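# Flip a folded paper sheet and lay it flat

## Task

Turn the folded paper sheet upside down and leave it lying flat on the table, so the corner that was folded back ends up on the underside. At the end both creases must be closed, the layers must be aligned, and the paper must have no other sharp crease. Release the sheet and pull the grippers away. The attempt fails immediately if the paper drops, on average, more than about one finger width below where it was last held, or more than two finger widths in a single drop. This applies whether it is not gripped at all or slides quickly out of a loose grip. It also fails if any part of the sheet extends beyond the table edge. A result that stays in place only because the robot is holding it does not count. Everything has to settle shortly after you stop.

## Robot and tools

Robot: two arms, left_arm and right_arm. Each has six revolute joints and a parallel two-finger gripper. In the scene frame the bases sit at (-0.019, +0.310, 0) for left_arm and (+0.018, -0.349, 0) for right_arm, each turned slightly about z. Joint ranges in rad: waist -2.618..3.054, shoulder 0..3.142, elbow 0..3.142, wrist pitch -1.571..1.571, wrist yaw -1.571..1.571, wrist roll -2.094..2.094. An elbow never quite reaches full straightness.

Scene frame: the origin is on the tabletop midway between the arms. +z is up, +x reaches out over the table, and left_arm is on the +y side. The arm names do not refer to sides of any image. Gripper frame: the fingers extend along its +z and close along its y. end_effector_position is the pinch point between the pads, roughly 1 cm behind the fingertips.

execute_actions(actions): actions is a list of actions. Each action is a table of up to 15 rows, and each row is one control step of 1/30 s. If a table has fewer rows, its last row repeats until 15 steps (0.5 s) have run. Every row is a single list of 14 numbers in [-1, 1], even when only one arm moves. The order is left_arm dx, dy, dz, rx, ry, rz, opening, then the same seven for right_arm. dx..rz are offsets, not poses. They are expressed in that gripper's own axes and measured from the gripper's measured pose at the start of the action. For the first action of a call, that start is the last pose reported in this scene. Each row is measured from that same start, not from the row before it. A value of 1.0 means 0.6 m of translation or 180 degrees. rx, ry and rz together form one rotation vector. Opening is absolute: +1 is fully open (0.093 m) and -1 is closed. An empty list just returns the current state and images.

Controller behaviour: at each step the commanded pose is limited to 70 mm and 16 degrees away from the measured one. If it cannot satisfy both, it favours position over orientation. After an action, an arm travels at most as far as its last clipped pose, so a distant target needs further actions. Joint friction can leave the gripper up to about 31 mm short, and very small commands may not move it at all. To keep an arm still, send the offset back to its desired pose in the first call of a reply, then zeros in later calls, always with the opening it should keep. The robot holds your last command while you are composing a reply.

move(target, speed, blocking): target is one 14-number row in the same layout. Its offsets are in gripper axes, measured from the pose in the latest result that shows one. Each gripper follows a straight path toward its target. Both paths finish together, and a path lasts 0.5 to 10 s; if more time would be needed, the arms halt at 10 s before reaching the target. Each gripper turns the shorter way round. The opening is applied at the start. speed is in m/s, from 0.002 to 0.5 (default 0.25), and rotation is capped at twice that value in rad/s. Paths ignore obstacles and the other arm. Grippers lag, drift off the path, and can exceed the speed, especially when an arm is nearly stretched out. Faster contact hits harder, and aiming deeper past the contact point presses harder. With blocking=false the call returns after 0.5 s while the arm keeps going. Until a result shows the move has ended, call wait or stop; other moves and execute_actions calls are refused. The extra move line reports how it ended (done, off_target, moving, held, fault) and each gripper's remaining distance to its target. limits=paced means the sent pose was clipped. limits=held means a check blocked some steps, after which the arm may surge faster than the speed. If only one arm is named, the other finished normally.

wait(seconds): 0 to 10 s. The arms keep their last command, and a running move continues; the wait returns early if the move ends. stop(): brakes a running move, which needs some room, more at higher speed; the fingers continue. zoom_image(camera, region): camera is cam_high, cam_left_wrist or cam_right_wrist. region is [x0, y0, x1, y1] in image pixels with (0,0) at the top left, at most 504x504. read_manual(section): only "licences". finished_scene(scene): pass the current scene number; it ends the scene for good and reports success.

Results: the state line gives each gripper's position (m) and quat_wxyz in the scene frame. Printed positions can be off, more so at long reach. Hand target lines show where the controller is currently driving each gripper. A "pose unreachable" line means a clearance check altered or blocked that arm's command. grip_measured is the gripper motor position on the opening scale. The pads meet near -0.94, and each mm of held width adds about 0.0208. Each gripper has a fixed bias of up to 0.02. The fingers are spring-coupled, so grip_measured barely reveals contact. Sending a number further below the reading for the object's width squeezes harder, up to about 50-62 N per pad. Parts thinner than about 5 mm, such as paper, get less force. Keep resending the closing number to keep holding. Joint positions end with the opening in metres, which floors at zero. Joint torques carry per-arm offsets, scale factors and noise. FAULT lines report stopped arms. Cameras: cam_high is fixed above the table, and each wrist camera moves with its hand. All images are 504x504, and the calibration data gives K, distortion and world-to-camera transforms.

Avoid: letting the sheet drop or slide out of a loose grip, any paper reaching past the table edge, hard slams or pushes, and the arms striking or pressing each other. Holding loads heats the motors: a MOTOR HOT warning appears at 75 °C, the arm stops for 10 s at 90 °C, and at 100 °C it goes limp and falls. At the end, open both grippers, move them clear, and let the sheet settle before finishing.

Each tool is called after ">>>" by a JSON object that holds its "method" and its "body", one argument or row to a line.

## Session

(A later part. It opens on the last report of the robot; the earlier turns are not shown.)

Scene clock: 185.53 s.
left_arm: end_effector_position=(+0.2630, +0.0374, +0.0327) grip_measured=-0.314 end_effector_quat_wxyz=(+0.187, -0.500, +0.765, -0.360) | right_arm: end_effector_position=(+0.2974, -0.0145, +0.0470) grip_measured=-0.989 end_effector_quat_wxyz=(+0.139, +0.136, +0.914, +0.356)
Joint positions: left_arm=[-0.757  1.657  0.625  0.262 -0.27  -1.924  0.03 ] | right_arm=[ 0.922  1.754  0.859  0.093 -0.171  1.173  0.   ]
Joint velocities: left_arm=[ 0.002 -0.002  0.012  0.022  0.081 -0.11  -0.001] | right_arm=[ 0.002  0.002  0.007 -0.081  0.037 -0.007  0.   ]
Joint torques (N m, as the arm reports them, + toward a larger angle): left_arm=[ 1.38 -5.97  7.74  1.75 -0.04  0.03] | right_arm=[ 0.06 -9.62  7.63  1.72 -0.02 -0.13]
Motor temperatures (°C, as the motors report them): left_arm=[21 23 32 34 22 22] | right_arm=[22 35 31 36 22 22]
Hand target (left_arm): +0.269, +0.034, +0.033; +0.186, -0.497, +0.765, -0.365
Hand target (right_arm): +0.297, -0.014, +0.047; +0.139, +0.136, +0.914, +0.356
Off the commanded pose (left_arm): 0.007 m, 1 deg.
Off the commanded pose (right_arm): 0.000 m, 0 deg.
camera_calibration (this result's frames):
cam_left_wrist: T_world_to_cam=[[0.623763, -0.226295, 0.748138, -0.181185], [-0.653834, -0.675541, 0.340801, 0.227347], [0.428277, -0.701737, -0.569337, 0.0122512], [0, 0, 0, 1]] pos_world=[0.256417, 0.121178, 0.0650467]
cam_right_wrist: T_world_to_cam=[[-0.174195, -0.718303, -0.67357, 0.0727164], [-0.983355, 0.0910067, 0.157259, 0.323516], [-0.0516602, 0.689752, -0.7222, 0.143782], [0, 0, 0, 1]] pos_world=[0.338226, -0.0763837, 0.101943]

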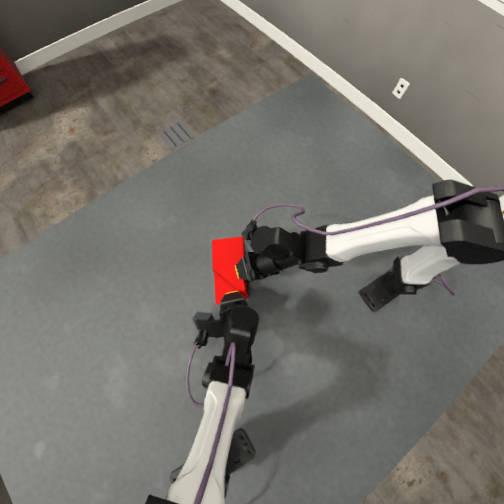

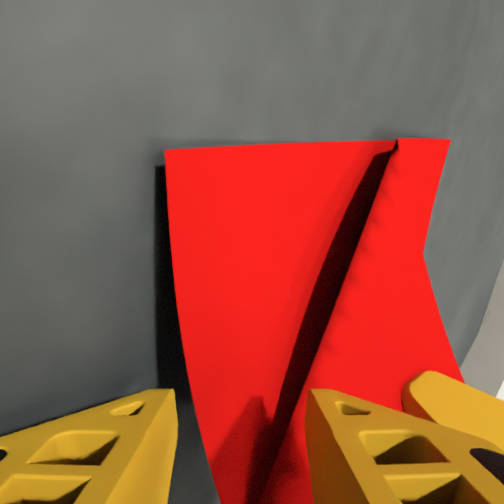

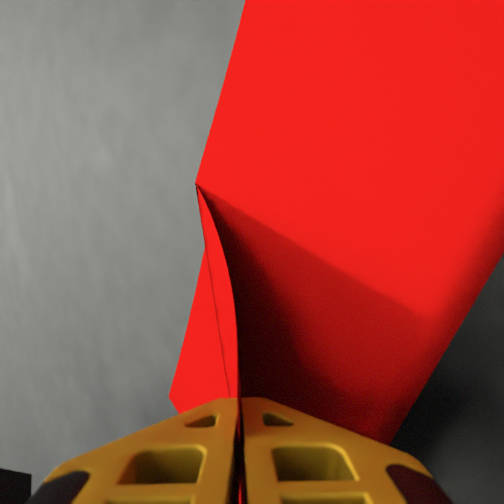

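>>> {"method": "execute_actions", "body": {
  "actions": [
    [[0.001,-0.0085,0.010,0.003,0.001,-0.001,-0.316,0,0,0,0,0,0,-1],[0.001,-0.0085,0.012,0.003,0.001,-0.001,-0.316,0,0,0,0,0,0,-1],[0.001,-0.0085,0.015,0.003,0.001,-0.001,-0.316,0,0,0,0,0,0,-1],[0.001,-0.0085,0.017,0.003,0.001,-0.001,-0.316,0,0,0,0,0,0,-1],[0.001,-0.009,0.019,0.003,0.001,-0.001,-0.316,0,0,0,0,0,0,-1],[0.001,-0.01,0.021,0.003,0.001,-0.001,-0.316,0,0,0,0,0,0,-1],[0.001,-0.0115,0.023,0.003,0.001,-0.001,-0.316,0,0,0,0,0,0,-1],[0.001,-0.013,0.025,0.003,0.001,-0.001,-0.316,0,0,0,0,0,0,-1],[0.001,-0.0145,0.027,0.003,0.001,-0.001,-0.316,0,0,0,0,0,0,-1]]
  ]
}}

Scene clock: 190.60 s.
left_arm: end_effector_position=(+0.2720, +0.0329, +0.0273) grip_measured=-0.314 end_effector_quat_wxyz=(+0.188, -0.501, +0.764, -0.359) | right_arm: end_effector_position=(+0.2974, -0.0145, +0.0470) grip_measured=-0.989 end_effector_quat_wxyz=(+0.139, +0.136, +0.914, +0.356)
Joint positions: left_arm=[-0.745  1.708  0.655  0.284 -0.265 -1.918  0.03 ] | right_arm=[ 0.922  1.754  0.859  0.093 -0.171  1.173  0.   ]
Joint velocities: left_arm=[ 0.017 -0.002  0.017  0.037 -0.095  0.037  0.   ] | right_arm=[ 0.002 -0.002  0.007 -0.007 -0.022  0.007  0.   ]
Joint torques (N m, as the arm reports them, + toward a larger angle): left_arm=[ 1.27 -6.46  7.58  1.77 -0.08  0.04] | right_arm=[ 0.07 -9.62  7.63  1.73 -0.03 -0.13]
Motor temperatures (°C, as the motors report them): left_arm=[21 23 32 34 22 22] | right_arm=[22 35 31 36 22 22]
Hand target (left_arm): +0.278, +0.029, +0.028; +0.187, -0.500, +0.763, -0.365
Hand target (right_arm): +0.297, -0.014, +0.047; +0.139, +0.136, +0.914, +0.356
Off the commanded pose (left_arm): 0.008 m, 1 deg.
Off the commanded pose (right_arm): 0.000 m, 0 deg.
camera_calibration (this result's frames):
cam_left_wrist: T_world_to_cam=[[0.625115, -0.224754, 0.747474, -0.184178], [-0.650604, -0.679101, 0.339907, 0.231277], [0.431215, -0.69879, -0.570742, 0.00127027], [0, 0, 0, 1]] pos_world=[0.265054, 0.116554, 0.0597803]
cam_right_wrist: T_world_to_cam=[[-0.174195, -0.718303, -0.67357, 0.0727164], [-0.983355, 0.0910067, 0.157259, 0.323516], [-0.0516602, 0.689752, -0.7222, 0.143782], [0, 0, 0, 1]] pos_world=[0.338226, -0.0763837, 0.101943]

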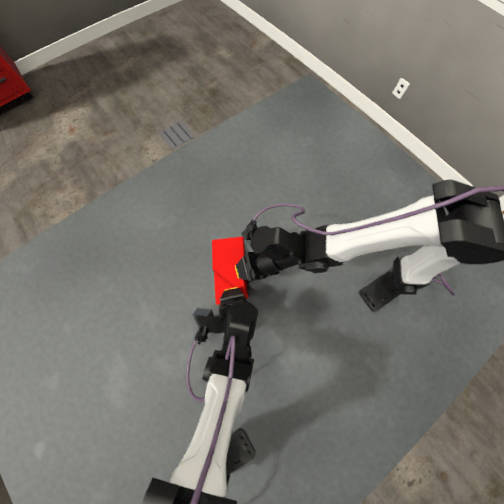

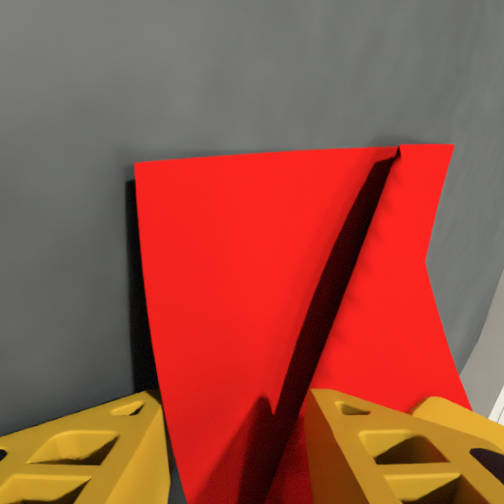

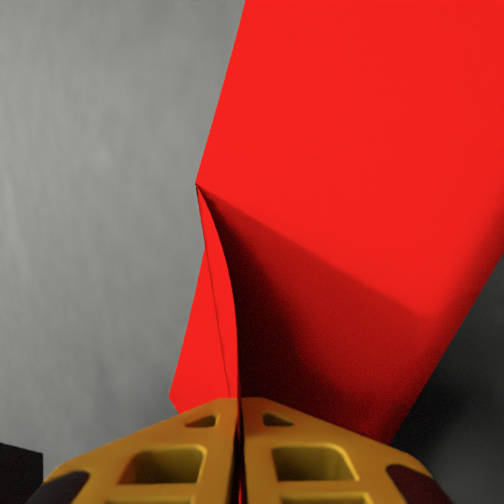

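>>> {"method": "execute_actions", "body": {
  "actions": [
    [[0,0,0,0,0,0,-0.36,0,0,0,0,0,0,-1],[0,0,0,0,0,0,-0.40,0,0,0,0,0,0,-1],[0,0,0,0,0,0,-0.44,0,0,0,0,0,0,-1],[0,0,0,0,0,0,-0.48,0,0,0,0,0,0,-1],[0,0,0,0,0,0,-0.52,0,0,0,0,0,0,-1],[0,0,0,0,0,0,-0.56,0,0,0,0,0,0,-1],[0,0,0,0,0,0,-0.60,0,0,0,0,0,0,-1],[0,0,0,0,0,0,-0.64,0,0,0,0,0,0,-1],[0,0,0,0,0,0,-0.68,0,0,0,0,0,0,-1],[0,0,0,0,0,0,-0.72,0,0,0,0,0,0,-1]]
  ]
}}

Scene clock: 195.37 s.
left_arm: end_effector_position=(+0.2722, +0.0325, +0.0277) grip_measured=-0.718 end_effector_quat_wxyz=(+0.188, -0.501, +0.764, -0.360) | right_arm: end_effector_position=(+0.2974, -0.0145, +0.0470) grip_measured=-0.989 end_effector_quat_wxyz=(+0.139, +0.136, +0.914, +0.356)
Joint positions: left_arm=[-0.745  1.708  0.656  0.285 -0.265 -1.917  0.011] | right_arm=[ 0.922  1.754  0.859  0.093 -0.171  1.173  0.   ]
Joint velocities: left_arm=[-0.002  0.002 -0.017  0.007  0.007 -0.022  0.   ] | right_arm=[ 0.007  0.007 -0.017 -0.007  0.051  0.051  0.   ]
Joint torques (N m, as the arm reports them, + toward a larger angle): left_arm=[ 0.18 -7.99  6.21  1.63 -0.16 -0.03] | right_arm=[ 0.07 -9.63  7.65  1.73 -0.02 -0.13]
Motor temperatures (°C, as the motors report them): left_arm=[21 24 32 34 22 22] | right_arm=[22 35 31 36 22 22]
Hand target (left_arm): +0.272, +0.033, +0.027; +0.188, -0.501, +0.764, -0.359
Hand target (right_arm): +0.297, -0.014, +0.047; +0.139, +0.136, +0.914, +0.356
Off the commanded pose (left_arm): 0.001 m, 0 deg.
Off the commanded pose (right_arm): 0.000 m, 0 deg.
camera_calibration (this result's frames):
cam_left_wrist: T_world_to_cam=[[0.624053, -0.22444, 0.748455, -0.184394], [-0.651698, -0.677967, 0.340076, 0.231252], [0.431101, -0.699991, -0.569354, 0.00116549], [0, 0, 0, 1]] pos_world=[0.265275, 0.116212, 0.0600306]
cam_right_wrist: T_world_to_cam=[[-0.174195, -0.718303, -0.67357, 0.0727164], [-0.983355, 0.0910067, 0.157259, 0.323516], [-0.0516602, 0.689752, -0.7222, 0.143782], [0, 0, 0, 1]] pos_world=[0.338226, -0.0763837, 0.101943]

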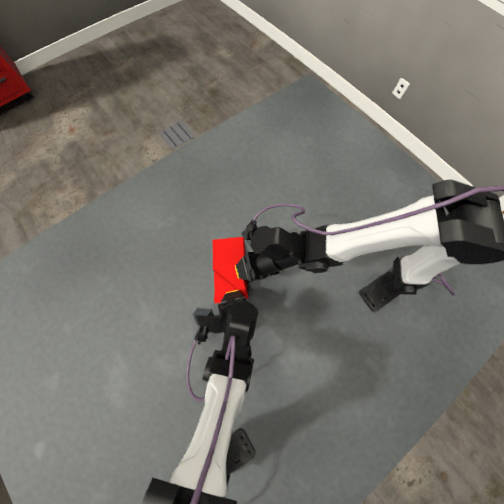

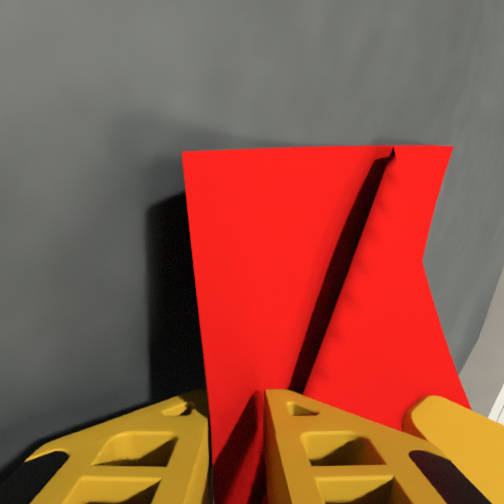

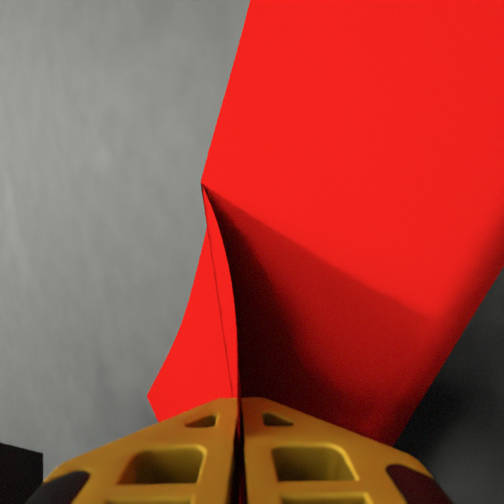

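>>> {"method": "execute_actions", "body": {
  "actions": [
    [[0,0,0,0,0,0,-0.75,0,0,0,0,0,0,-1],[0,0,0,0,0,0,-0.78,0,0,0,0,0,0,-1],[0,0,0,0,0,0,-0.81,0,0,0,0,0,0,-1],[0,0,0,0,0,0,-0.84,0,0,0,0,0,0,-1],[0,0,0,0,0,0,-0.87,0,0,0,0,0,0,-1],[0,0,0,0,0,0,-0.90,0,0,0,0,0,0,-1],[0,0,0,0,0,0,-0.93,0,0,0,0,0,0,-1],[0,0,0,0,0,0,-0.96,0,0,0,0,0,0,-1],[0,0,0,0,0,0,-1,0,0,0,0,0,0,-1]],
    [[0,0,0,0,0,0,-1,0,0,0,0,0,0,-0.94],[0,0,0,0,0,0,-1,0,0,0,0,0,0,-0.90],[0,0,0,0,0,0,-1,0,0,0,0,0,0,-0.86],[0,0,0,0,0,0,-1,0,0,0,0,0,0,-0.82],[0,0,0,0,0,0,-1,0,0,0,0,0,0,-0.78],[0,0,0,0,0,0,-1,0,0,0,0,0,0,-0.74],[0,0,0,0,0,0,-1,0,0,0,0,0,0,-0.70]]
  ]
}}

Scene clock: 203.77 s.
left_arm: end_effector_position=(+0.2722, +0.0325, +0.0277) grip_measured=-0.982 end_effector_quat_wxyz=(+0.188, -0.501, +0.764, -0.360) | right_arm: end_effector_position=(+0.2974, -0.0145, +0.0470) grip_measured=-0.702 end_effector_quat_wxyz=(+0.139, +0.136, +0.914, +0.356)
Joint positions: left_arm=[-0.745  1.708  0.656  0.285 -0.265 -1.917  0.   ] | right_arm=[ 0.922  1.754  0.859  0.093 -0.171  1.173  0.012]
Joint velocities: left_arm=[-0.012 -0.007 -0.002 -0.037  0.007 -0.007  0.   ] | right_arm=[-0.002 -0.007  0.032 -0.051  0.022 -0.007  0.   ]
Joint torques (N m, as the arm reports them, + toward a larger angle): left_arm=[ 0.27 -7.99  6.19  1.64 -0.15 -0.02] | right_arm=[ 0.06 -9.62  7.65  1.73 -0.02 -0.13]
Motor temperatures (°C, as the motors report them): left_arm=[21 25 32 34 22 22] | right_arm=[22 36 31 37 22 22]
Hand target (left_arm): +0.272, +0.032, +0.028; +0.188, -0.501, +0.764, -0.360
Hand target (right_arm): +0.297, -0.014, +0.047; +0.139, +0.136, +0.914, +0.356
Off the commanded pose (left_arm): 0.000 m, 0 deg.
Off the commanded pose (right_arm): 0.000 m, 0 deg.
camera_calibration (this result's frames):
cam_left_wrist: T_world_to_cam=[[0.624053, -0.22444, 0.748455, -0.184394], [-0.651698, -0.677967, 0.340076, 0.231252], [0.431101, -0.699991, -0.569354, 0.00116549], [0, 0, 0, 1]] pos_world=[0.265275, 0.116212, 0.0600306]
cam_right_wrist: T_world_to_cam=[[-0.174195, -0.718303, -0.67357, 0.0727164], [-0.983355, 0.0910067, 0.157259, 0.323516], [-0.0516602, 0.689752, -0.7222, 0.143782], [0, 0, 0, 1]] pos_world=[0.338226, -0.0763837, 0.101943]

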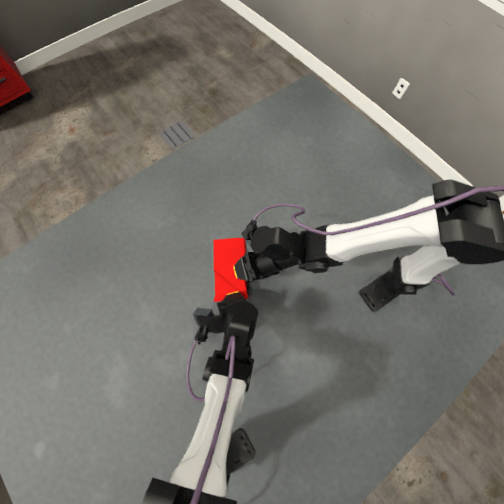

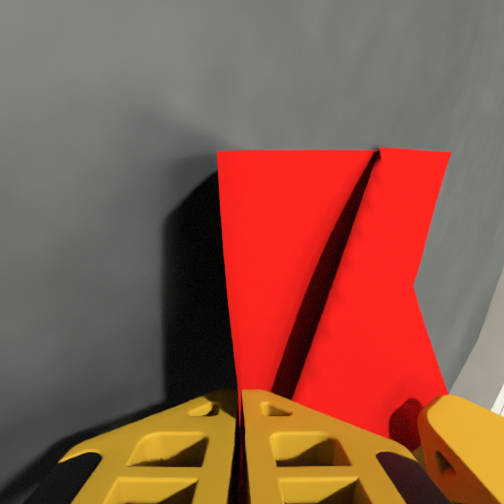

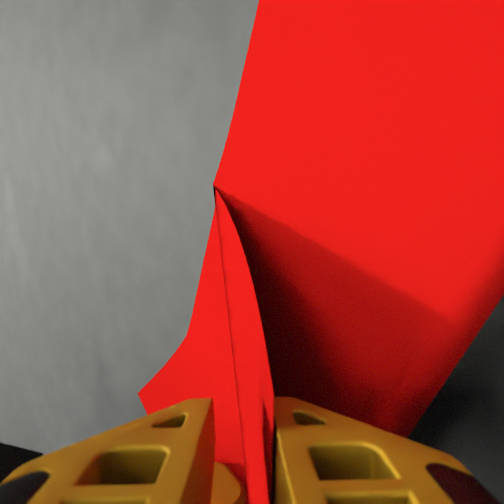

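>>> {"method": "move", "body": {
  "target": [0,0,0,0,0,0,-1, 0.008,-0.06,-0.072,0,0,0,-0.70],
  "speed": 0.05
}}

Scene clock: 218.13 s.
left_arm: end_effector_position=(+0.2722, +0.0325, +0.0277) grip_measured=-0.982 end_effector_quat_wxyz=(+0.188, -0.501, +0.764, -0.360) | right_arm: end_effector_position=(+0.2763, -0.0570, +0.0546) grip_measured=-0.702 end_effector_quat_wxyz=(+0.142, +0.138, +0.911, +0.361)
Joint positions: left_arm=[-0.745  1.708  0.656  0.285 -0.265 -1.917  0.   ] | right_arm=[ 0.872  1.571  0.683  0.093 -0.204  1.144  0.012]
Joint velocities: left_arm=[-0.007  0.002 -0.022 -0.037  0.022  0.051  0.   ] | right_arm=[-0.017  0.027 -0.012 -0.095 -0.066 -0.022 -0.001]
Joint torques (N m, as the arm reports them, + toward a larger angle): left_arm=[ 0.2  -7.96  6.14  1.66 -0.16 -0.03] | right_arm=[-0.56 -9.18  5.67  1.66 -0.14 -0.24]
Motor temperatures (°C, as the motors report them): left_arm=[21 26 32 34 22 22] | right_arm=[22 36 31 37 22 22]
Hand target (left_arm): +0.272, +0.032, +0.028; +0.188, -0.501, +0.764, -0.360
Hand target (right_arm): +0.272, -0.064, +0.051; +0.138, +0.136, +0.914, +0.357
Off the commanded pose (left_arm): 0.000 m, 0 deg.
Off the commanded pose (right_arm): 0.009 m, 1 deg.
move: done
camera_calibration (this result's frames):
cam_left_wrist: T_world_to_cam=[[0.624053, -0.22444, 0.748455, -0.184394], [-0.651698, -0.677967, 0.340076, 0.231252], [0.431101, -0.699991, -0.569354, 0.00116549], [0, 0, 0, 1]] pos_world=[0.265275, 0.116212, 0.0600306]
cam_right_wrist: T_world_to_cam=[[-0.174638, -0.709853, -0.682357, 0.0447566], [-0.983701, 0.0956357, 0.152273, 0.306023], [-0.0428334, 0.697827, -0.714984, 0.175106], [0, 0, 0, 1]] pos_world=[0.316352, -0.11969, 0.109139]

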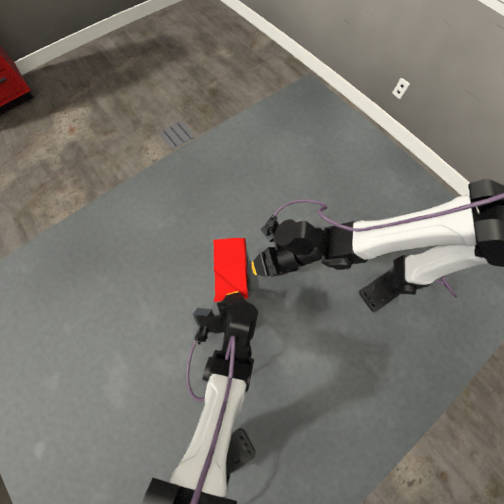

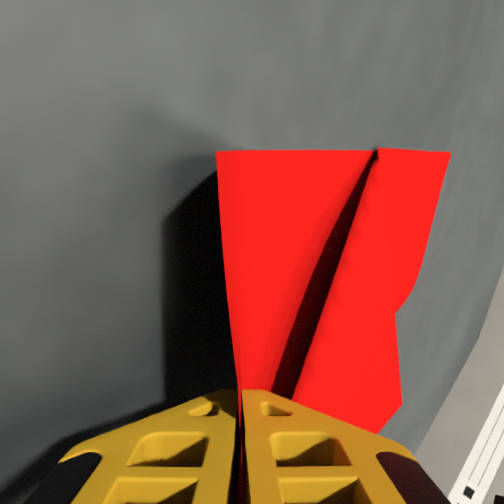

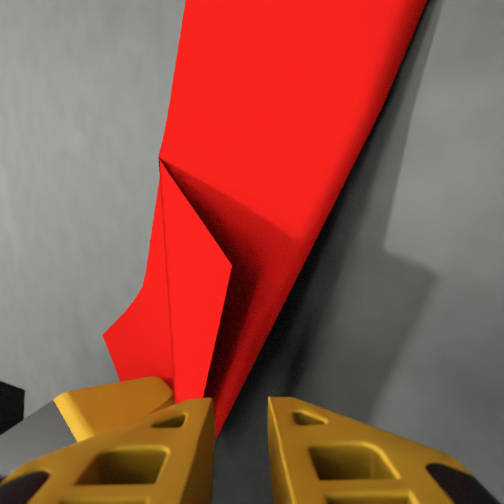

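>>> {"method": "move", "body": {
  "target": [0.0047,-0.049,-0.045,0.078,0,-0.04,-1, 0.007,-0.0225,-0.024,-0.0525,-0.0073,0.1612,0],
  "speed": 0.15
}}

Scene clock: 227.67 s.
left_arm: end_effector_position=(+0.2758, +0.0326, +0.0630) grip_measured=-0.982 end_effector_quat_wxyz=(+0.223, -0.523, +0.687, -0.452) | right_arm: end_effector_position=(+0.2656, -0.0683, +0.0529) grip_measured=-0.002 end_effector_quat_wxyz=(+0.066, +0.348, +0.819, +0.451)
Joint positions: left_arm=[-0.787  1.651  0.547  0.544 -0.389 -1.997  0.   ] | right_arm=[ 0.861  1.52   0.478  0.398 -0.224  1.663  0.045]
Joint velocities: left_arm=[ 0.012 -0.007  0.002  0.007 -0.066  0.007  0.   ] | right_arm=[ 0.002 -0.017  0.002  0.051 -0.051  0.066 -0.   ]
Joint torques (N m, as the arm reports them, + toward a larger angle): left_arm=[-1.02 -8.9   4.7   1.89 -0.24 -0.07] | right_arm=[-0.49 -8.03  5.1   2.07  0.   -0.09]
Motor temperatures (°C, as the motors report them): left_arm=[21 26 32 34 22 22] | right_arm=[22 36 30 37 22 22]
Hand target (left_arm): +0.272, +0.033, +0.068; +0.225, -0.523, +0.681, -0.461
Hand target (right_arm): +0.265, -0.073, +0.054; +0.069, +0.354, +0.814, +0.456
Off the commanded pose (left_arm): 0.006 m, 1 deg.
Off the commanded pose (right_arm): 0.006 m, 1 deg.
move: done
camera_calibration (this result's frames):
cam_left_wrist: T_world_to_cam=[[0.507567, -0.0283541, 0.861146, -0.194465], [-0.63708, -0.685247, 0.352938, 0.217122], [0.580091, -0.727758, -0.365872, -0.0331881], [0, 0, 0, 1]] pos_world=[0.25628, 0.119115, 0.0786895]
cam_right_wrist: T_world_to_cam=[[-0.534531, -0.35737, -0.765874, 0.15776], [-0.841529, 0.308839, 0.443223, 0.258257], [0.078137, 0.881422, -0.465822, 0.148526], [0, 0, 0, 1]] pos_world=[0.290053, -0.154295, 0.0755457]

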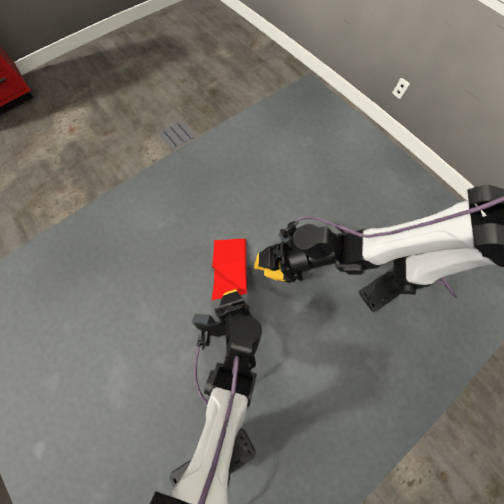

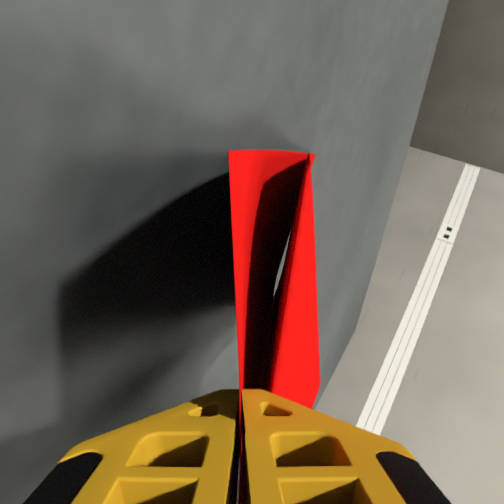

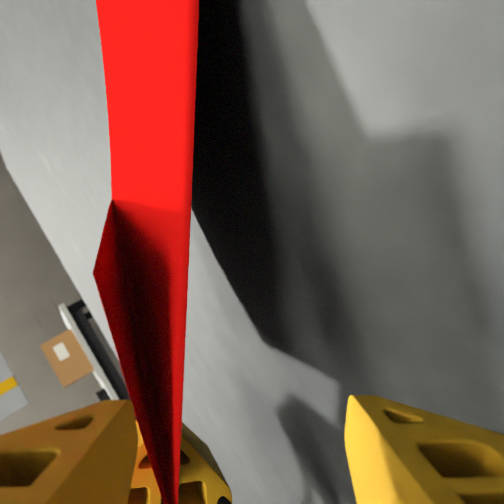

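>>> {"method": "move", "body": {
  "target": [0,0,0,0,0,0,-1, 0.011,0.066,0.036,-0.0107,0.001,-0.0024,0],
  "speed": 0.06
}}

Scene clock: 246.43 s.
left_arm: end_effector_position=(+0.2759, +0.0326, +0.0632) grip_measured=-0.982 end_effector_quat_wxyz=(+0.223, -0.523, +0.687, -0.453) | right_arm: end_effector_position=(+0.2879, -0.0414, +0.0722) grip_measured=-0.002 end_effector_quat_wxyz=(+0.073, +0.341, +0.813, +0.467)
Joint positions: left_arm=[-0.787  1.651  0.547  0.545 -0.39  -1.997  0.   ] | right_arm=[ 0.877  1.589  0.61   0.377 -0.212  1.669  0.045]
Joint velocities: left_arm=[-0.007 -0.002 -0.012  0.022  0.037 -0.095  0.   ] | right_arm=[ 0.022  0.002  0.017  0.007  0.037 -0.037 -0.001]
Joint torques (N m, as the arm reports them, + toward a larger angle): left_arm=[ 0.22 -7.27  6.06  1.82 -0.15 -0.01] | right_arm=[ 0.72 -6.29  9.66  1.82  0.08 -0.07]
Motor temperatures (°C, as the motors report them): left_arm=[21 28 31 36 22 22] | right_arm=[22 36 29 39 22 22]
Hand target (left_arm): +0.276, +0.033, +0.063; +0.223, -0.523, +0.687, -0.452
Hand target (right_arm): +0.290, -0.036, +0.073; +0.072, +0.343, +0.813, +0.464
Off the commanded pose (left_arm): 0.000 m, 0 deg.
Off the commanded pose (right_arm): 0.007 m, 0 deg.
move: done
camera_calibration (this result's frames):
cam_left_wrist: T_world_to_cam=[[0.507036, -0.027777, 0.861477, -0.194544], [-0.63708, -0.685284, 0.352867, 0.217114], [0.580555, -0.727746, -0.36516, -0.0333707], [0, 0, 0, 1]] pos_world=[0.256334, 0.119096, 0.0787974]
cam_right_wrist: T_world_to_cam=[[-0.509678, -0.338904, -0.790805, 0.189446], [-0.85576, 0.294667, 0.42526, 0.264968], [0.0889018, 0.893485, -0.440206, 0.127639], [0, 0, 0, 1]] pos_world=[0.311958, -0.127917, 0.0933218]

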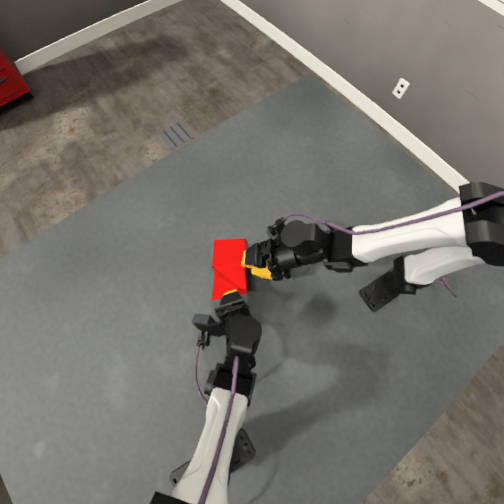

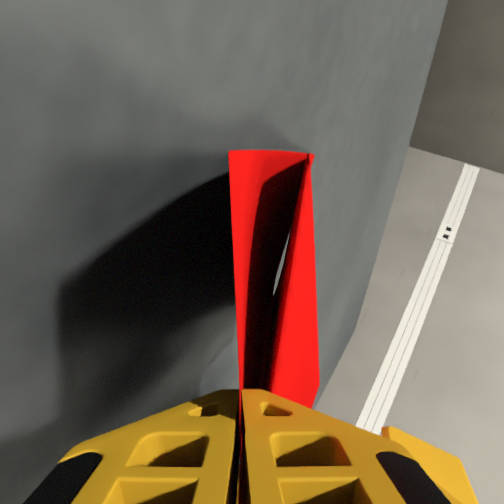

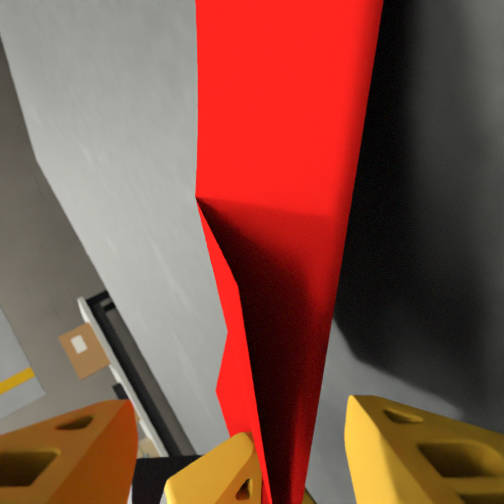

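>>> {"method": "execute_actions", "body": {
  "actions": [
    [[0,0,0,0,0,0,-1,0.003,0.002,0.010,0,0,0,0],[0,0,0,0,0,0,-1,0.003,0,0.012,0,0,0,0],[0,0,0,0,0,0,-1,0.003,-0.003,0.014,0,0,0,0],[0,0,0,0,0,0,-1,0.003,-0.006,0.016,0,0,0,0],[0,0,0,0,0,0,-1,0.003,-0.009,0.018,0,0,0,0],[0,0,0,0,0,0,-1,0.003,-0.012,0.020,0,0,0,0],[0,0,0,0,0,0,-1,0.003,-0.014,0.023,0,0,0,0],[0,0,0,0,0,0,-1,0.003,-0.015,0.026,0,0,0,0],[0,0,0,0,0,0,-1,0.003,-0.015,0.030,0,0,0,0]]
  ]
}}

Scene clock: 253.20 s.
left_arm: end_effector_position=(+0.2759, +0.0326, +0.0632) grip_measured=-0.982 end_effector_quat_wxyz=(+0.223, -0.523, +0.687, -0.453) | right_arm: end_effector_position=(+0.2871, -0.0360, +0.0519) grip_measured=-0.002 end_effector_quat_wxyz=(+0.068, +0.342, +0.819, +0.456)
Joint positions: left_arm=[-0.787  1.651  0.547  0.545 -0.39  -1.997  0.   ] | right_arm=[ 0.891  1.668  0.61   0.432 -0.205  1.673  0.045]
Joint velocities: left_arm=[-0.007 -0.007  0.012 -0.007 -0.066  0.037  0.   ] | right_arm=[ 0.002  0.002 -0.007  0.168 -0.066  0.022 -0.002]
Joint torques (N m, as the arm reports them, + toward a larger angle): left_arm=[ 0.17 -7.29  6.15  1.81 -0.15 -0.03] | right_arm=[ 0.67 -7.21  7.61  2.08  0.08 -0.06]
Motor temperatures (°C, as the motors report them): left_arm=[21 28 31 36 22 22] | right_arm=[22 35 30 39 22 22]
Hand target (left_arm): +0.276, +0.033, +0.063; +0.223, -0.523, +0.687, -0.453
Hand target (right_arm): +0.290, -0.031, +0.056; +0.073, +0.340, +0.813, +0.466
Off the commanded pose (left_arm): 0.000 m, 0 deg.
Off the commanded pose (right_arm): 0.007 m, 1 deg.
camera_calibration (this result's frames):
cam_left_wrist: T_world_to_cam=[[0.507036, -0.027777, 0.861477, -0.194544], [-0.63708, -0.685284, 0.352867, 0.217114], [0.580555, -0.727746, -0.36516, -0.0333707], [0, 0, 0, 1]] pos_world=[0.256334, 0.119096, 0.0787974]
cam_right_wrist: T_world_to_cam=[[-0.521253, -0.356164, -0.775527, 0.176739], [-0.849972, 0.298067, 0.434401, 0.269363], [0.0764409, 0.885609, -0.458097, 0.118208], [0, 0, 0, 1]] pos_world=[0.312041, -0.122026, 0.0742057]

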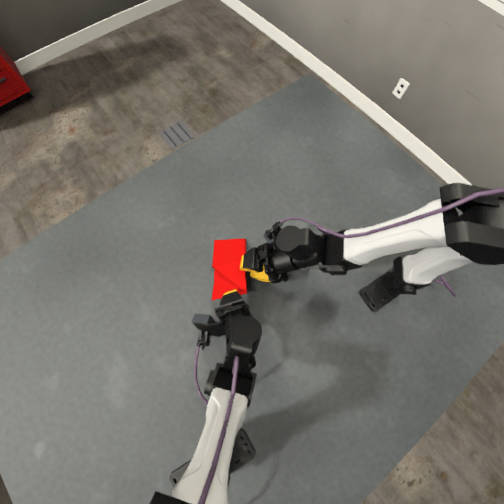

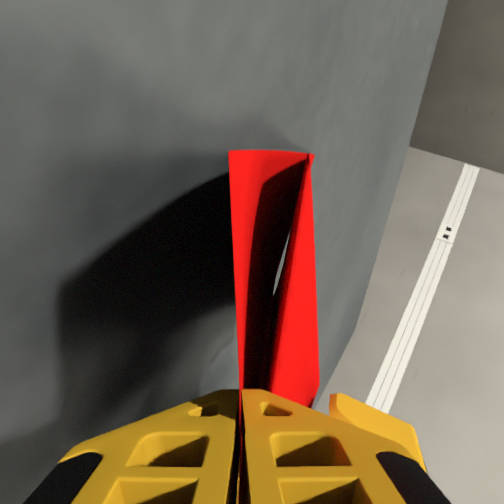

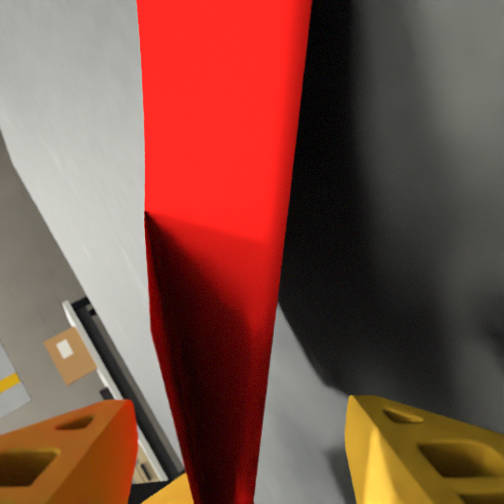

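>>> {"method": "execute_actions", "body": {
  "actions": [
    [[0,0,0,0,0,0,-1,0.004,0.015,0.008,-0.0107,0.001,-0.0024,0],[0,0,0,0,0,0,-1,0.004,0.020,0.010,-0.0107,0.001,-0.0024,0],[0,0,0,0,0,0,-1,0.004,0.023,0.013,-0.0107,0.001,-0.0024,0],[0,0,0,0,0,0,-1,0.004,0.025,0.017,-0.0107,0.001,-0.0024,0],[0,0,0,0,0,0,-1,0.004,0.027,0.021,-0.0107,0.001,-0.0024,0],[0,0,0,0,0,0,-1,0.004,0.028,0.025,-0.0107,0.001,-0.0024,0],[0,0,0,0,0,0,-1,0.004,0.029,0.029,-0.0107,0.001,-0.0024,0],[0,0,0,0,0,0,-1,0.004,0.030,0.033,-0.0107,0.001,-0.0024,0],[0,0,0,0,0,0,-1,0.004,0.030,0.038,-0.0107,0.001,-0.0024,0],[0,0,0,0,0,0,-1,0.004,0.030,0.043,-0.0107,0.001,-0.0024,0],[0,0,0,0,0,0,-1,0.004,0.030,0.047,-0.0107,0.001,-0.0024,0]]
  ]
}}

Scene clock: 258.90 s.
left_arm: end_effector_position=(+0.2759, +0.0326, +0.0632) grip_measured=-0.982 end_effector_quat_wxyz=(+0.223, -0.523, +0.687, -0.453) | right_arm: end_effector_position=(+0.2996, -0.0185, +0.0425) grip_measured=-0.002 end_effector_quat_wxyz=(+0.067, +0.339, +0.820, +0.456)
Joint positions: left_arm=[-0.787  1.651  0.547  0.545 -0.39  -1.997  0.   ] | right_arm=[ 0.901  1.772  0.683  0.461 -0.2    1.674  0.045]
Joint velocities: left_arm=[-0.007 -0.007 -0.002 -0.022 -0.066 -0.037  0.   ] | right_arm=[-0.012  0.042  0.017 -0.007 -0.022 -0.022 -0.001]
Joint torques (N m, as the arm reports them, + toward a larger angle): left_arm=[ 0.19 -7.37  6.17  1.81 -0.14 -0.01] | right_arm=[ 0.64 -8.25  9.36  2.1   0.11 -0.08]
Motor temperatures (°C, as the motors report them): left_arm=[21 28 31 36 22 22] | right_arm=[22 35 30 40 22 22]
Hand target (left_arm): +0.276, +0.033, +0.063; +0.223, -0.523, +0.687, -0.453
Hand target (right_arm): +0.306, -0.009, +0.051; +0.074, +0.337, +0.812, +0.470
Off the commanded pose (left_arm): 0.000 m, 0 deg.
Off the commanded pose (right_arm): 0.014 m, 2 deg.
camera_calibration (this result's frames):
cam_left_wrist: T_world_to_cam=[[0.507036, -0.027777, 0.861477, -0.194544], [-0.63708, -0.685284, 0.352867, 0.217114], [0.580555, -0.727746, -0.36516, -0.0333707], [0, 0, 0, 1]] pos_world=[0.256334, 0.119096, 0.0787974]
cam_right_wrist: T_world_to_cam=[[-0.518616, -0.360447, -0.775316, 0.181329], [-0.851971, 0.294206, 0.433114, 0.27939], [0.0719876, 0.885167, -0.459671, 0.0988571], [0, 0, 0, 1]] pos_world=[0.324956, -0.104344, 0.0650213]

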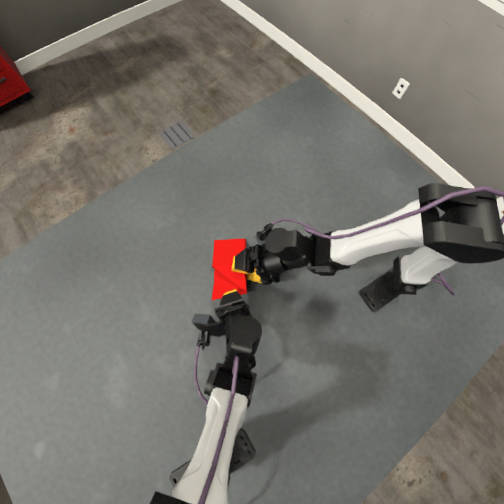

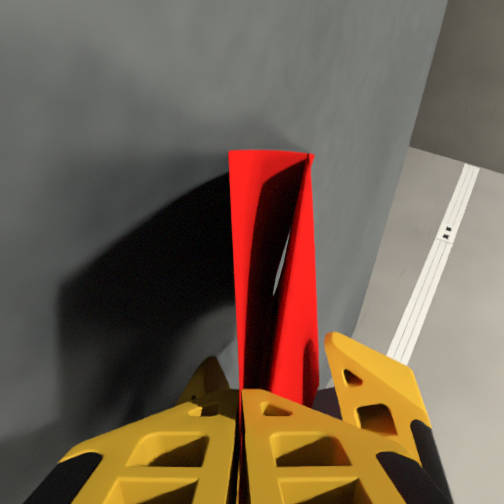

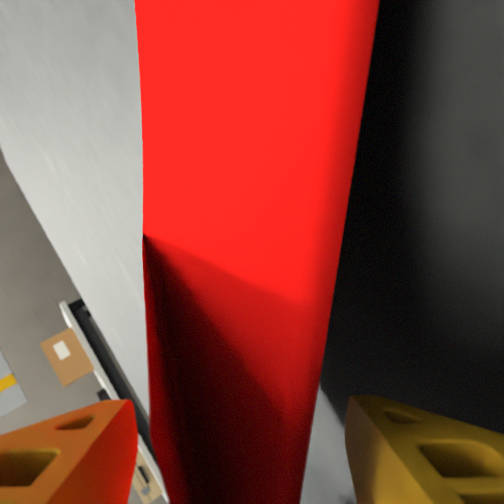

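>>> {"method": "execute_actions", "body": {
  "actions": [
    [[0,0,0,0,0,0,-1,0,0,0,0,0,0,-0.06],[0,0,0,0,0,0,-1,0,0,0,0,0,0,-0.12],[0,0,0,0,0,0,-1,0,0,0,0,0,0,-0.18],[0,0,0,0,0,0,-1,0,0,0,0,0,0,-0.24],[0,0,0,0,0,0,-1,0,0,0,0,0,0,-0.30],[0,0,0,0,0,0,-1,0,0,0,0,0,0,-0.36],[0,0,0,0,0,0,-1,0,0,0,0,0,0,-0.42],[0,0,0,0,0,0,-1,0,0,0,0,0,0,-0.48],[0,0,0,0,0,0,-1,0,0,0,0,0,0,-0.54],[0,0,0,0,0,0,-1,0,0,0,0,0,0,-0.60],[0,0,0,0,0,0,-1,0,0,0,0,0,0,-0.65],[0,0,0,0,0,0,-1,0,0,0,0,0,0,-0.70],[0,0,0,0,0,0,-1,0,0,0,0,0,0,-0.75]]
  ]
}}

Scene clock: 263.97 s.
left_arm: end_effector_position=(+0.2759, +0.0326, +0.0632) grip_measured=-0.982 end_effector_quat_wxyz=(+0.223, -0.523, +0.687, -0.453) | right_arm: end_effector_position=(+0.3002, -0.0183, +0.0428) grip_measured=-0.746 end_effector_quat_wxyz=(+0.068, +0.339, +0.819, +0.457)
Joint positions: left_arm=[-0.787  1.651  0.547  0.545 -0.39  -1.997  0.   ] | right_arm=[ 0.901  1.773  0.683  0.466 -0.198  1.675  0.009]
Joint velocities: left_arm=[-0.007  0.002 -0.002 -0.066 -0.037  0.007  0.   ] | right_arm=[ 0.002  0.002 -0.007  0.081 -0.007 -0.007 -0.004]
Joint torques (N m, as the arm reports them, + toward a larger angle): left_arm=[ 0.22 -7.31  6.14  1.82 -0.15 -0.01] | right_arm=[ 0.06 -9.23  6.93  1.86 -0.04 -0.14]
Motor temperatures (°C, as the motors report them): left_arm=[21 28 31 36 22 22] | right_arm=[22 35 31 40 22 22]
Hand target (left_arm): +0.276, +0.033, +0.063; +0.223, -0.523, +0.687, -0.453
Hand target (right_arm): +0.300, -0.018, +0.043; +0.067, +0.339, +0.820, +0.456
Off the commanded pose (left_arm): 0.000 m, 0 deg.
Off the commanded pose (right_arm): 0.001 m, 0 deg.
camera_calibration (this result's frames):
cam_left_wrist: T_world_to_cam=[[0.507036, -0.027777, 0.861477, -0.194544], [-0.63708, -0.685284, 0.352867, 0.217114], [0.580555, -0.727746, -0.36516, -0.0333707], [0, 0, 0, 1]] pos_world=[0.256334, 0.119096, 0.0787974]
cam_right_wrist: T_world_to_cam=[[-0.517184, -0.35838, -0.777229, 0.181629], [-0.852631, 0.294715, 0.431466, 0.279953], [0.0744323, 0.885837, -0.457988, 0.0979791], [0, 0, 0, 1]] pos_world=[0.325339, -0.104208, 0.06525]

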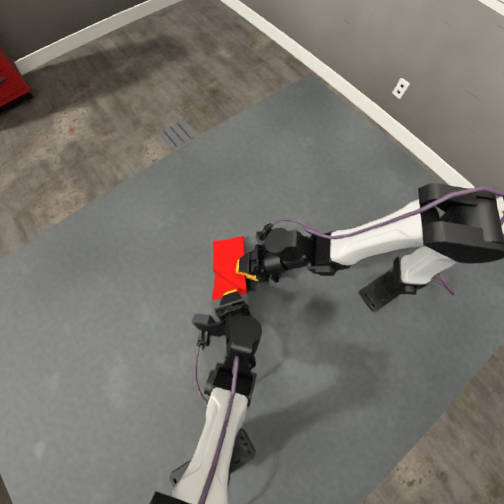

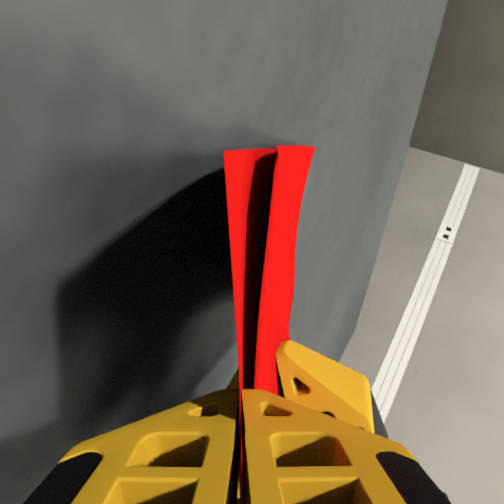

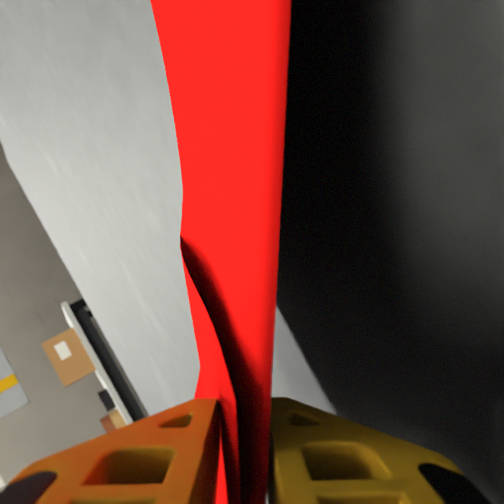

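Close fully, then open left.

>>> {"method": "execute_actions", "body": {
  "actions": [
    [[0,0,0,0,0,0,-1,0,0,0,0,0,0,-0.78],[0,0,0,0,0,0,-1,0,0,0,0,0,0,-0.81],[0,0,0,0,0,0,-1,0,0,0,0,0,0,-0.84],[0,0,0,0,0,0,-1,0,0,0,0,0,0,-0.87],[0,0,0,0,0,0,-1,0,0,0,0,0,0,-0.90],[0,0,0,0,0,0,-1,0,0,0,0,0,0,-0.93],[0,0,0,0,0,0,-1,0,0,0,0,0,0,-0.96],[0,0,0,0,0,0,-1,0,0,0,0,0,0,-1]],
    [[0,0,0,0,0,0,-0.94,0,0,0,0,0,0,-1],[0,0,0,0,0,0,-0.9,0,0,0,0,0,0,-1],[0,0,0,0,0,0,-0.85,0,0,0,0,0,0,-1],[0,0,0,0,0,0,-0.8,0,0,0,0,0,0,-1],[0,0,0,0,0,0,-0.75,0,0,0,0,0,0,-1],[0,0,0,0,0,0,-0.7,0,0,0,0,0,0,-1],[0,0,0,0,0,0,-0.65,0,0,0,0,0,0,-1],[0,0,0,0,0,0,-0.6,0,0,0,0,0,0,-1],[0,0,0,0,0,0,-0.55,0,0,0,0,0,0,-1],[0,0,0,0,0,0,-0.5,0,0,0,0,0,0,-1],[0,0,0,0,0,0,-0.45,0,0,0,0,0,0,-1],[0,0,0,0,0,0,-0.4,0,0,0,0,0,0,-1]]
  ]
}}

Scene clock: 270.93 s.
left_arm: end_effector_position=(+0.2759, +0.0326, +0.0632) grip_measured=-0.402 end_effector_quat_wxyz=(+0.223, -0.523, +0.687, -0.453) | right_arm: end_effector_position=(+0.3002, -0.0183, +0.0428) grip_measured=-0.988 end_effector_quat_wxyz=(+0.068, +0.339, +0.819, +0.457)
Joint positions: left_arm=[-0.787  1.651  0.547  0.545 -0.39  -1.997  0.026] | right_arm=[ 0.901  1.773  0.683  0.466 -0.198  1.675  0.   ]
Joint velocities: left_arm=[-0.002  0.002 -0.012 -0.037 -0.081  0.007  0.   ] | right_arm=[ 0.007 -0.007  0.017 -0.168 -0.037 -0.037  0.   ]
Joint torques (N m, as the arm reports them, + toward a larger angle): left_arm=[ 0.24 -7.29  6.15  1.83 -0.16 -0.03] | right_arm=[ 0.04 -9.11  6.92  1.89 -0.02 -0.14]
Motor temperatures (°C, as the motors report them): left_arm=[21 28 31 36 22 22] | right_arm=[22 35 31 40 22 22]
Hand target (left_arm): +0.276, +0.033, +0.063; +0.223, -0.523, +0.687, -0.453
Hand target (right_arm): +0.300, -0.018, +0.043; +0.068, +0.339, +0.819, +0.457
Off the commanded pose (left_arm): 0.000 m, 0 deg.
Off the commanded pose (right_arm): 0.000 m, 0 deg.
camera_calibration (this result's frames):
cam_left_wrist: T_world_to_cam=[[0.507036, -0.027777, 0.861477, -0.194544], [-0.63708, -0.685284, 0.352867, 0.217114], [0.580555, -0.727746, -0.36516, -0.0333707], [0, 0, 0, 1]] pos_world=[0.256334, 0.119096, 0.0787974]
cam_right_wrist: T_world_to_cam=[[-0.517184, -0.35838, -0.777229, 0.181629], [-0.852631, 0.294715, 0.431466, 0.279953], [0.0744323, 0.885837, -0.457988, 0.0979791], [0, 0, 0, 1]] pos_world=[0.325339, -0.104208, 0.06525]

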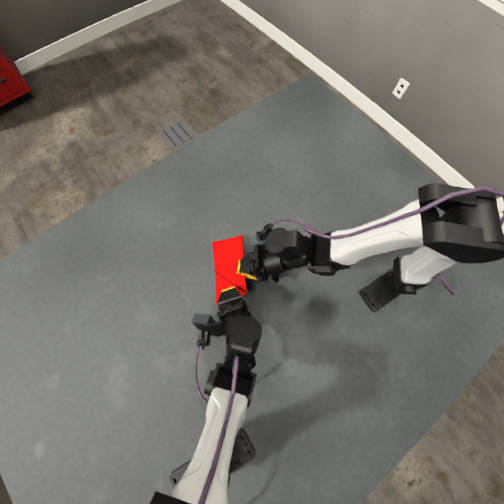

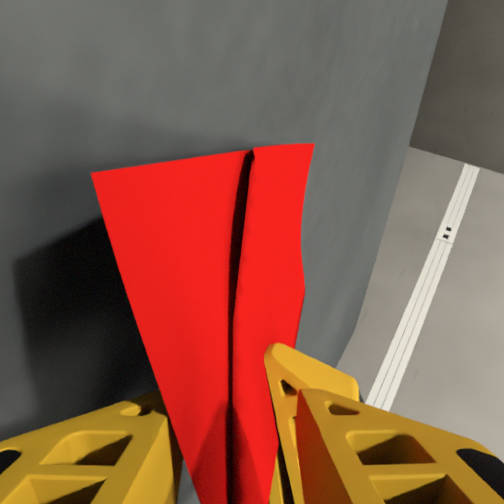

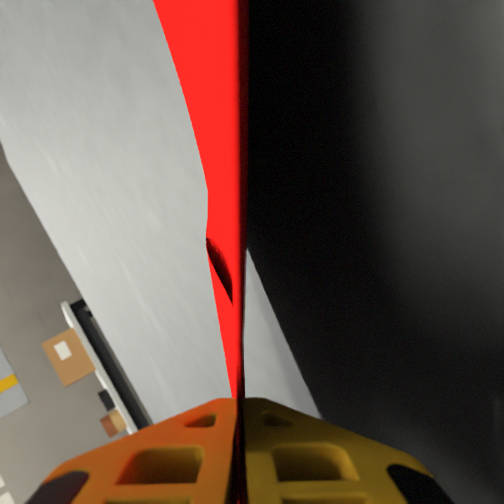

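>>> {"method": "move", "body": {
  "target": [0,0.02,-0.11,0,0,0,-0.4, 0,0,0,0,0,0,-1],
  "speed": 0.08
}}

Scene clock: 274.30 s.
left_arm: end_effector_position=(+0.2239, +0.0543, +0.0882) grip_measured=-0.402 end_effector_quat_wxyz=(+0.221, -0.522, +0.685, -0.457) | right_arm: end_effector_position=(+0.3002, -0.0183, +0.0428) grip_measured=-0.988 end_effector_quat_wxyz=(+0.068, +0.339, +0.819, +0.457)
Joint positions: left_arm=[-0.911  1.355  0.422  0.352 -0.49  -2.071  0.026] | right_arm=[ 0.901  1.773  0.683  0.466 -0.198  1.675  0.   ]
Joint velocities: left_arm=[-0.012 -0.002 -0.002 -0.037 -0.081 -0.022 -0.   ] | right_arm=[ 0.007 -0.002 -0.002 -0.037 -0.051 -0.022  0.   ]
Joint torques (N m, as the arm reports them, + toward a larger angle): left_arm=[-0.93 -6.6   5.42  1.6  -0.35 -0.07] | right_arm=[ 0.05 -9.13  6.93  1.89 -0.02 -0.13]
Motor temperatures (°C, as the motors report them): left_arm=[21 28 31 36 22 22] | right_arm=[22 36 30 40 22 22]
Hand target (left_arm): +0.219, +0.059, +0.086; +0.223, -0.523, +0.686, -0.453
Hand target (right_arm): +0.300, -0.018, +0.043; +0.068, +0.339, +0.819, +0.457
Off the commanded pose (left_arm): 0.008 m, 1 deg.
Off the commanded pose (right_arm): 0.000 m, 0 deg.
move: done
camera_calibration (this result's frames):
cam_left_wrist: T_world_to_cam=[[0.50415, -0.0210795, 0.863359, -0.188962], [-0.640351, -0.679903, 0.357327, 0.190034], [0.579468, -0.732999, -0.356271, 0.0215276], [0, 0, 0, 1]] pos_world=[0.204479, 0.141001, 0.102907]
cam_right_wrist: T_world_to_cam=[[-0.517184, -0.35838, -0.777229, 0.181629], [-0.852631, 0.294715, 0.431466, 0.279953], [0.0744323, 0.885837, -0.457988, 0.0979791], [0, 0, 0, 1]] pos_world=[0.325339, -0.104208, 0.06525]

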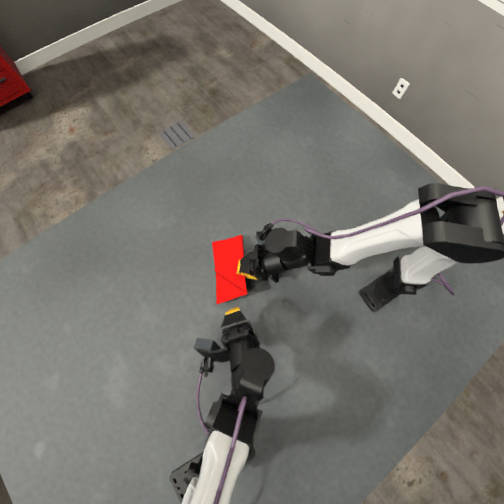

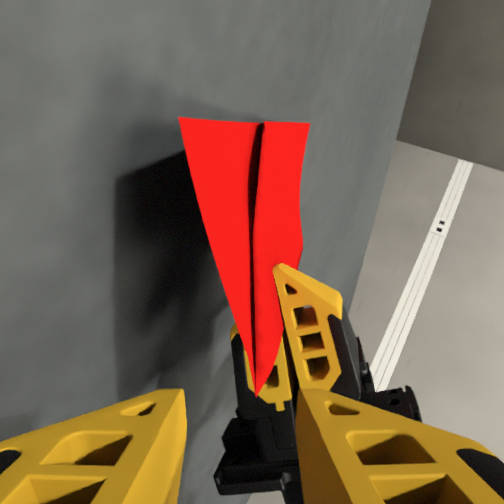

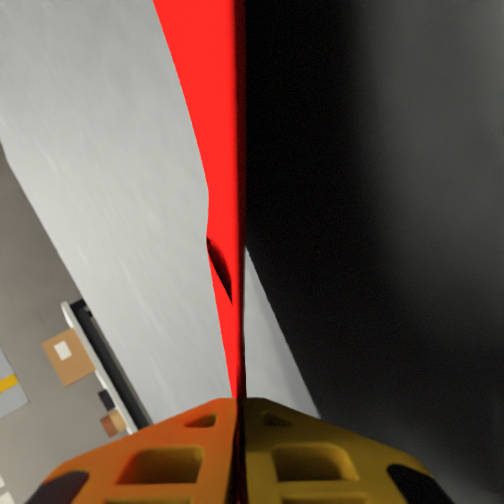

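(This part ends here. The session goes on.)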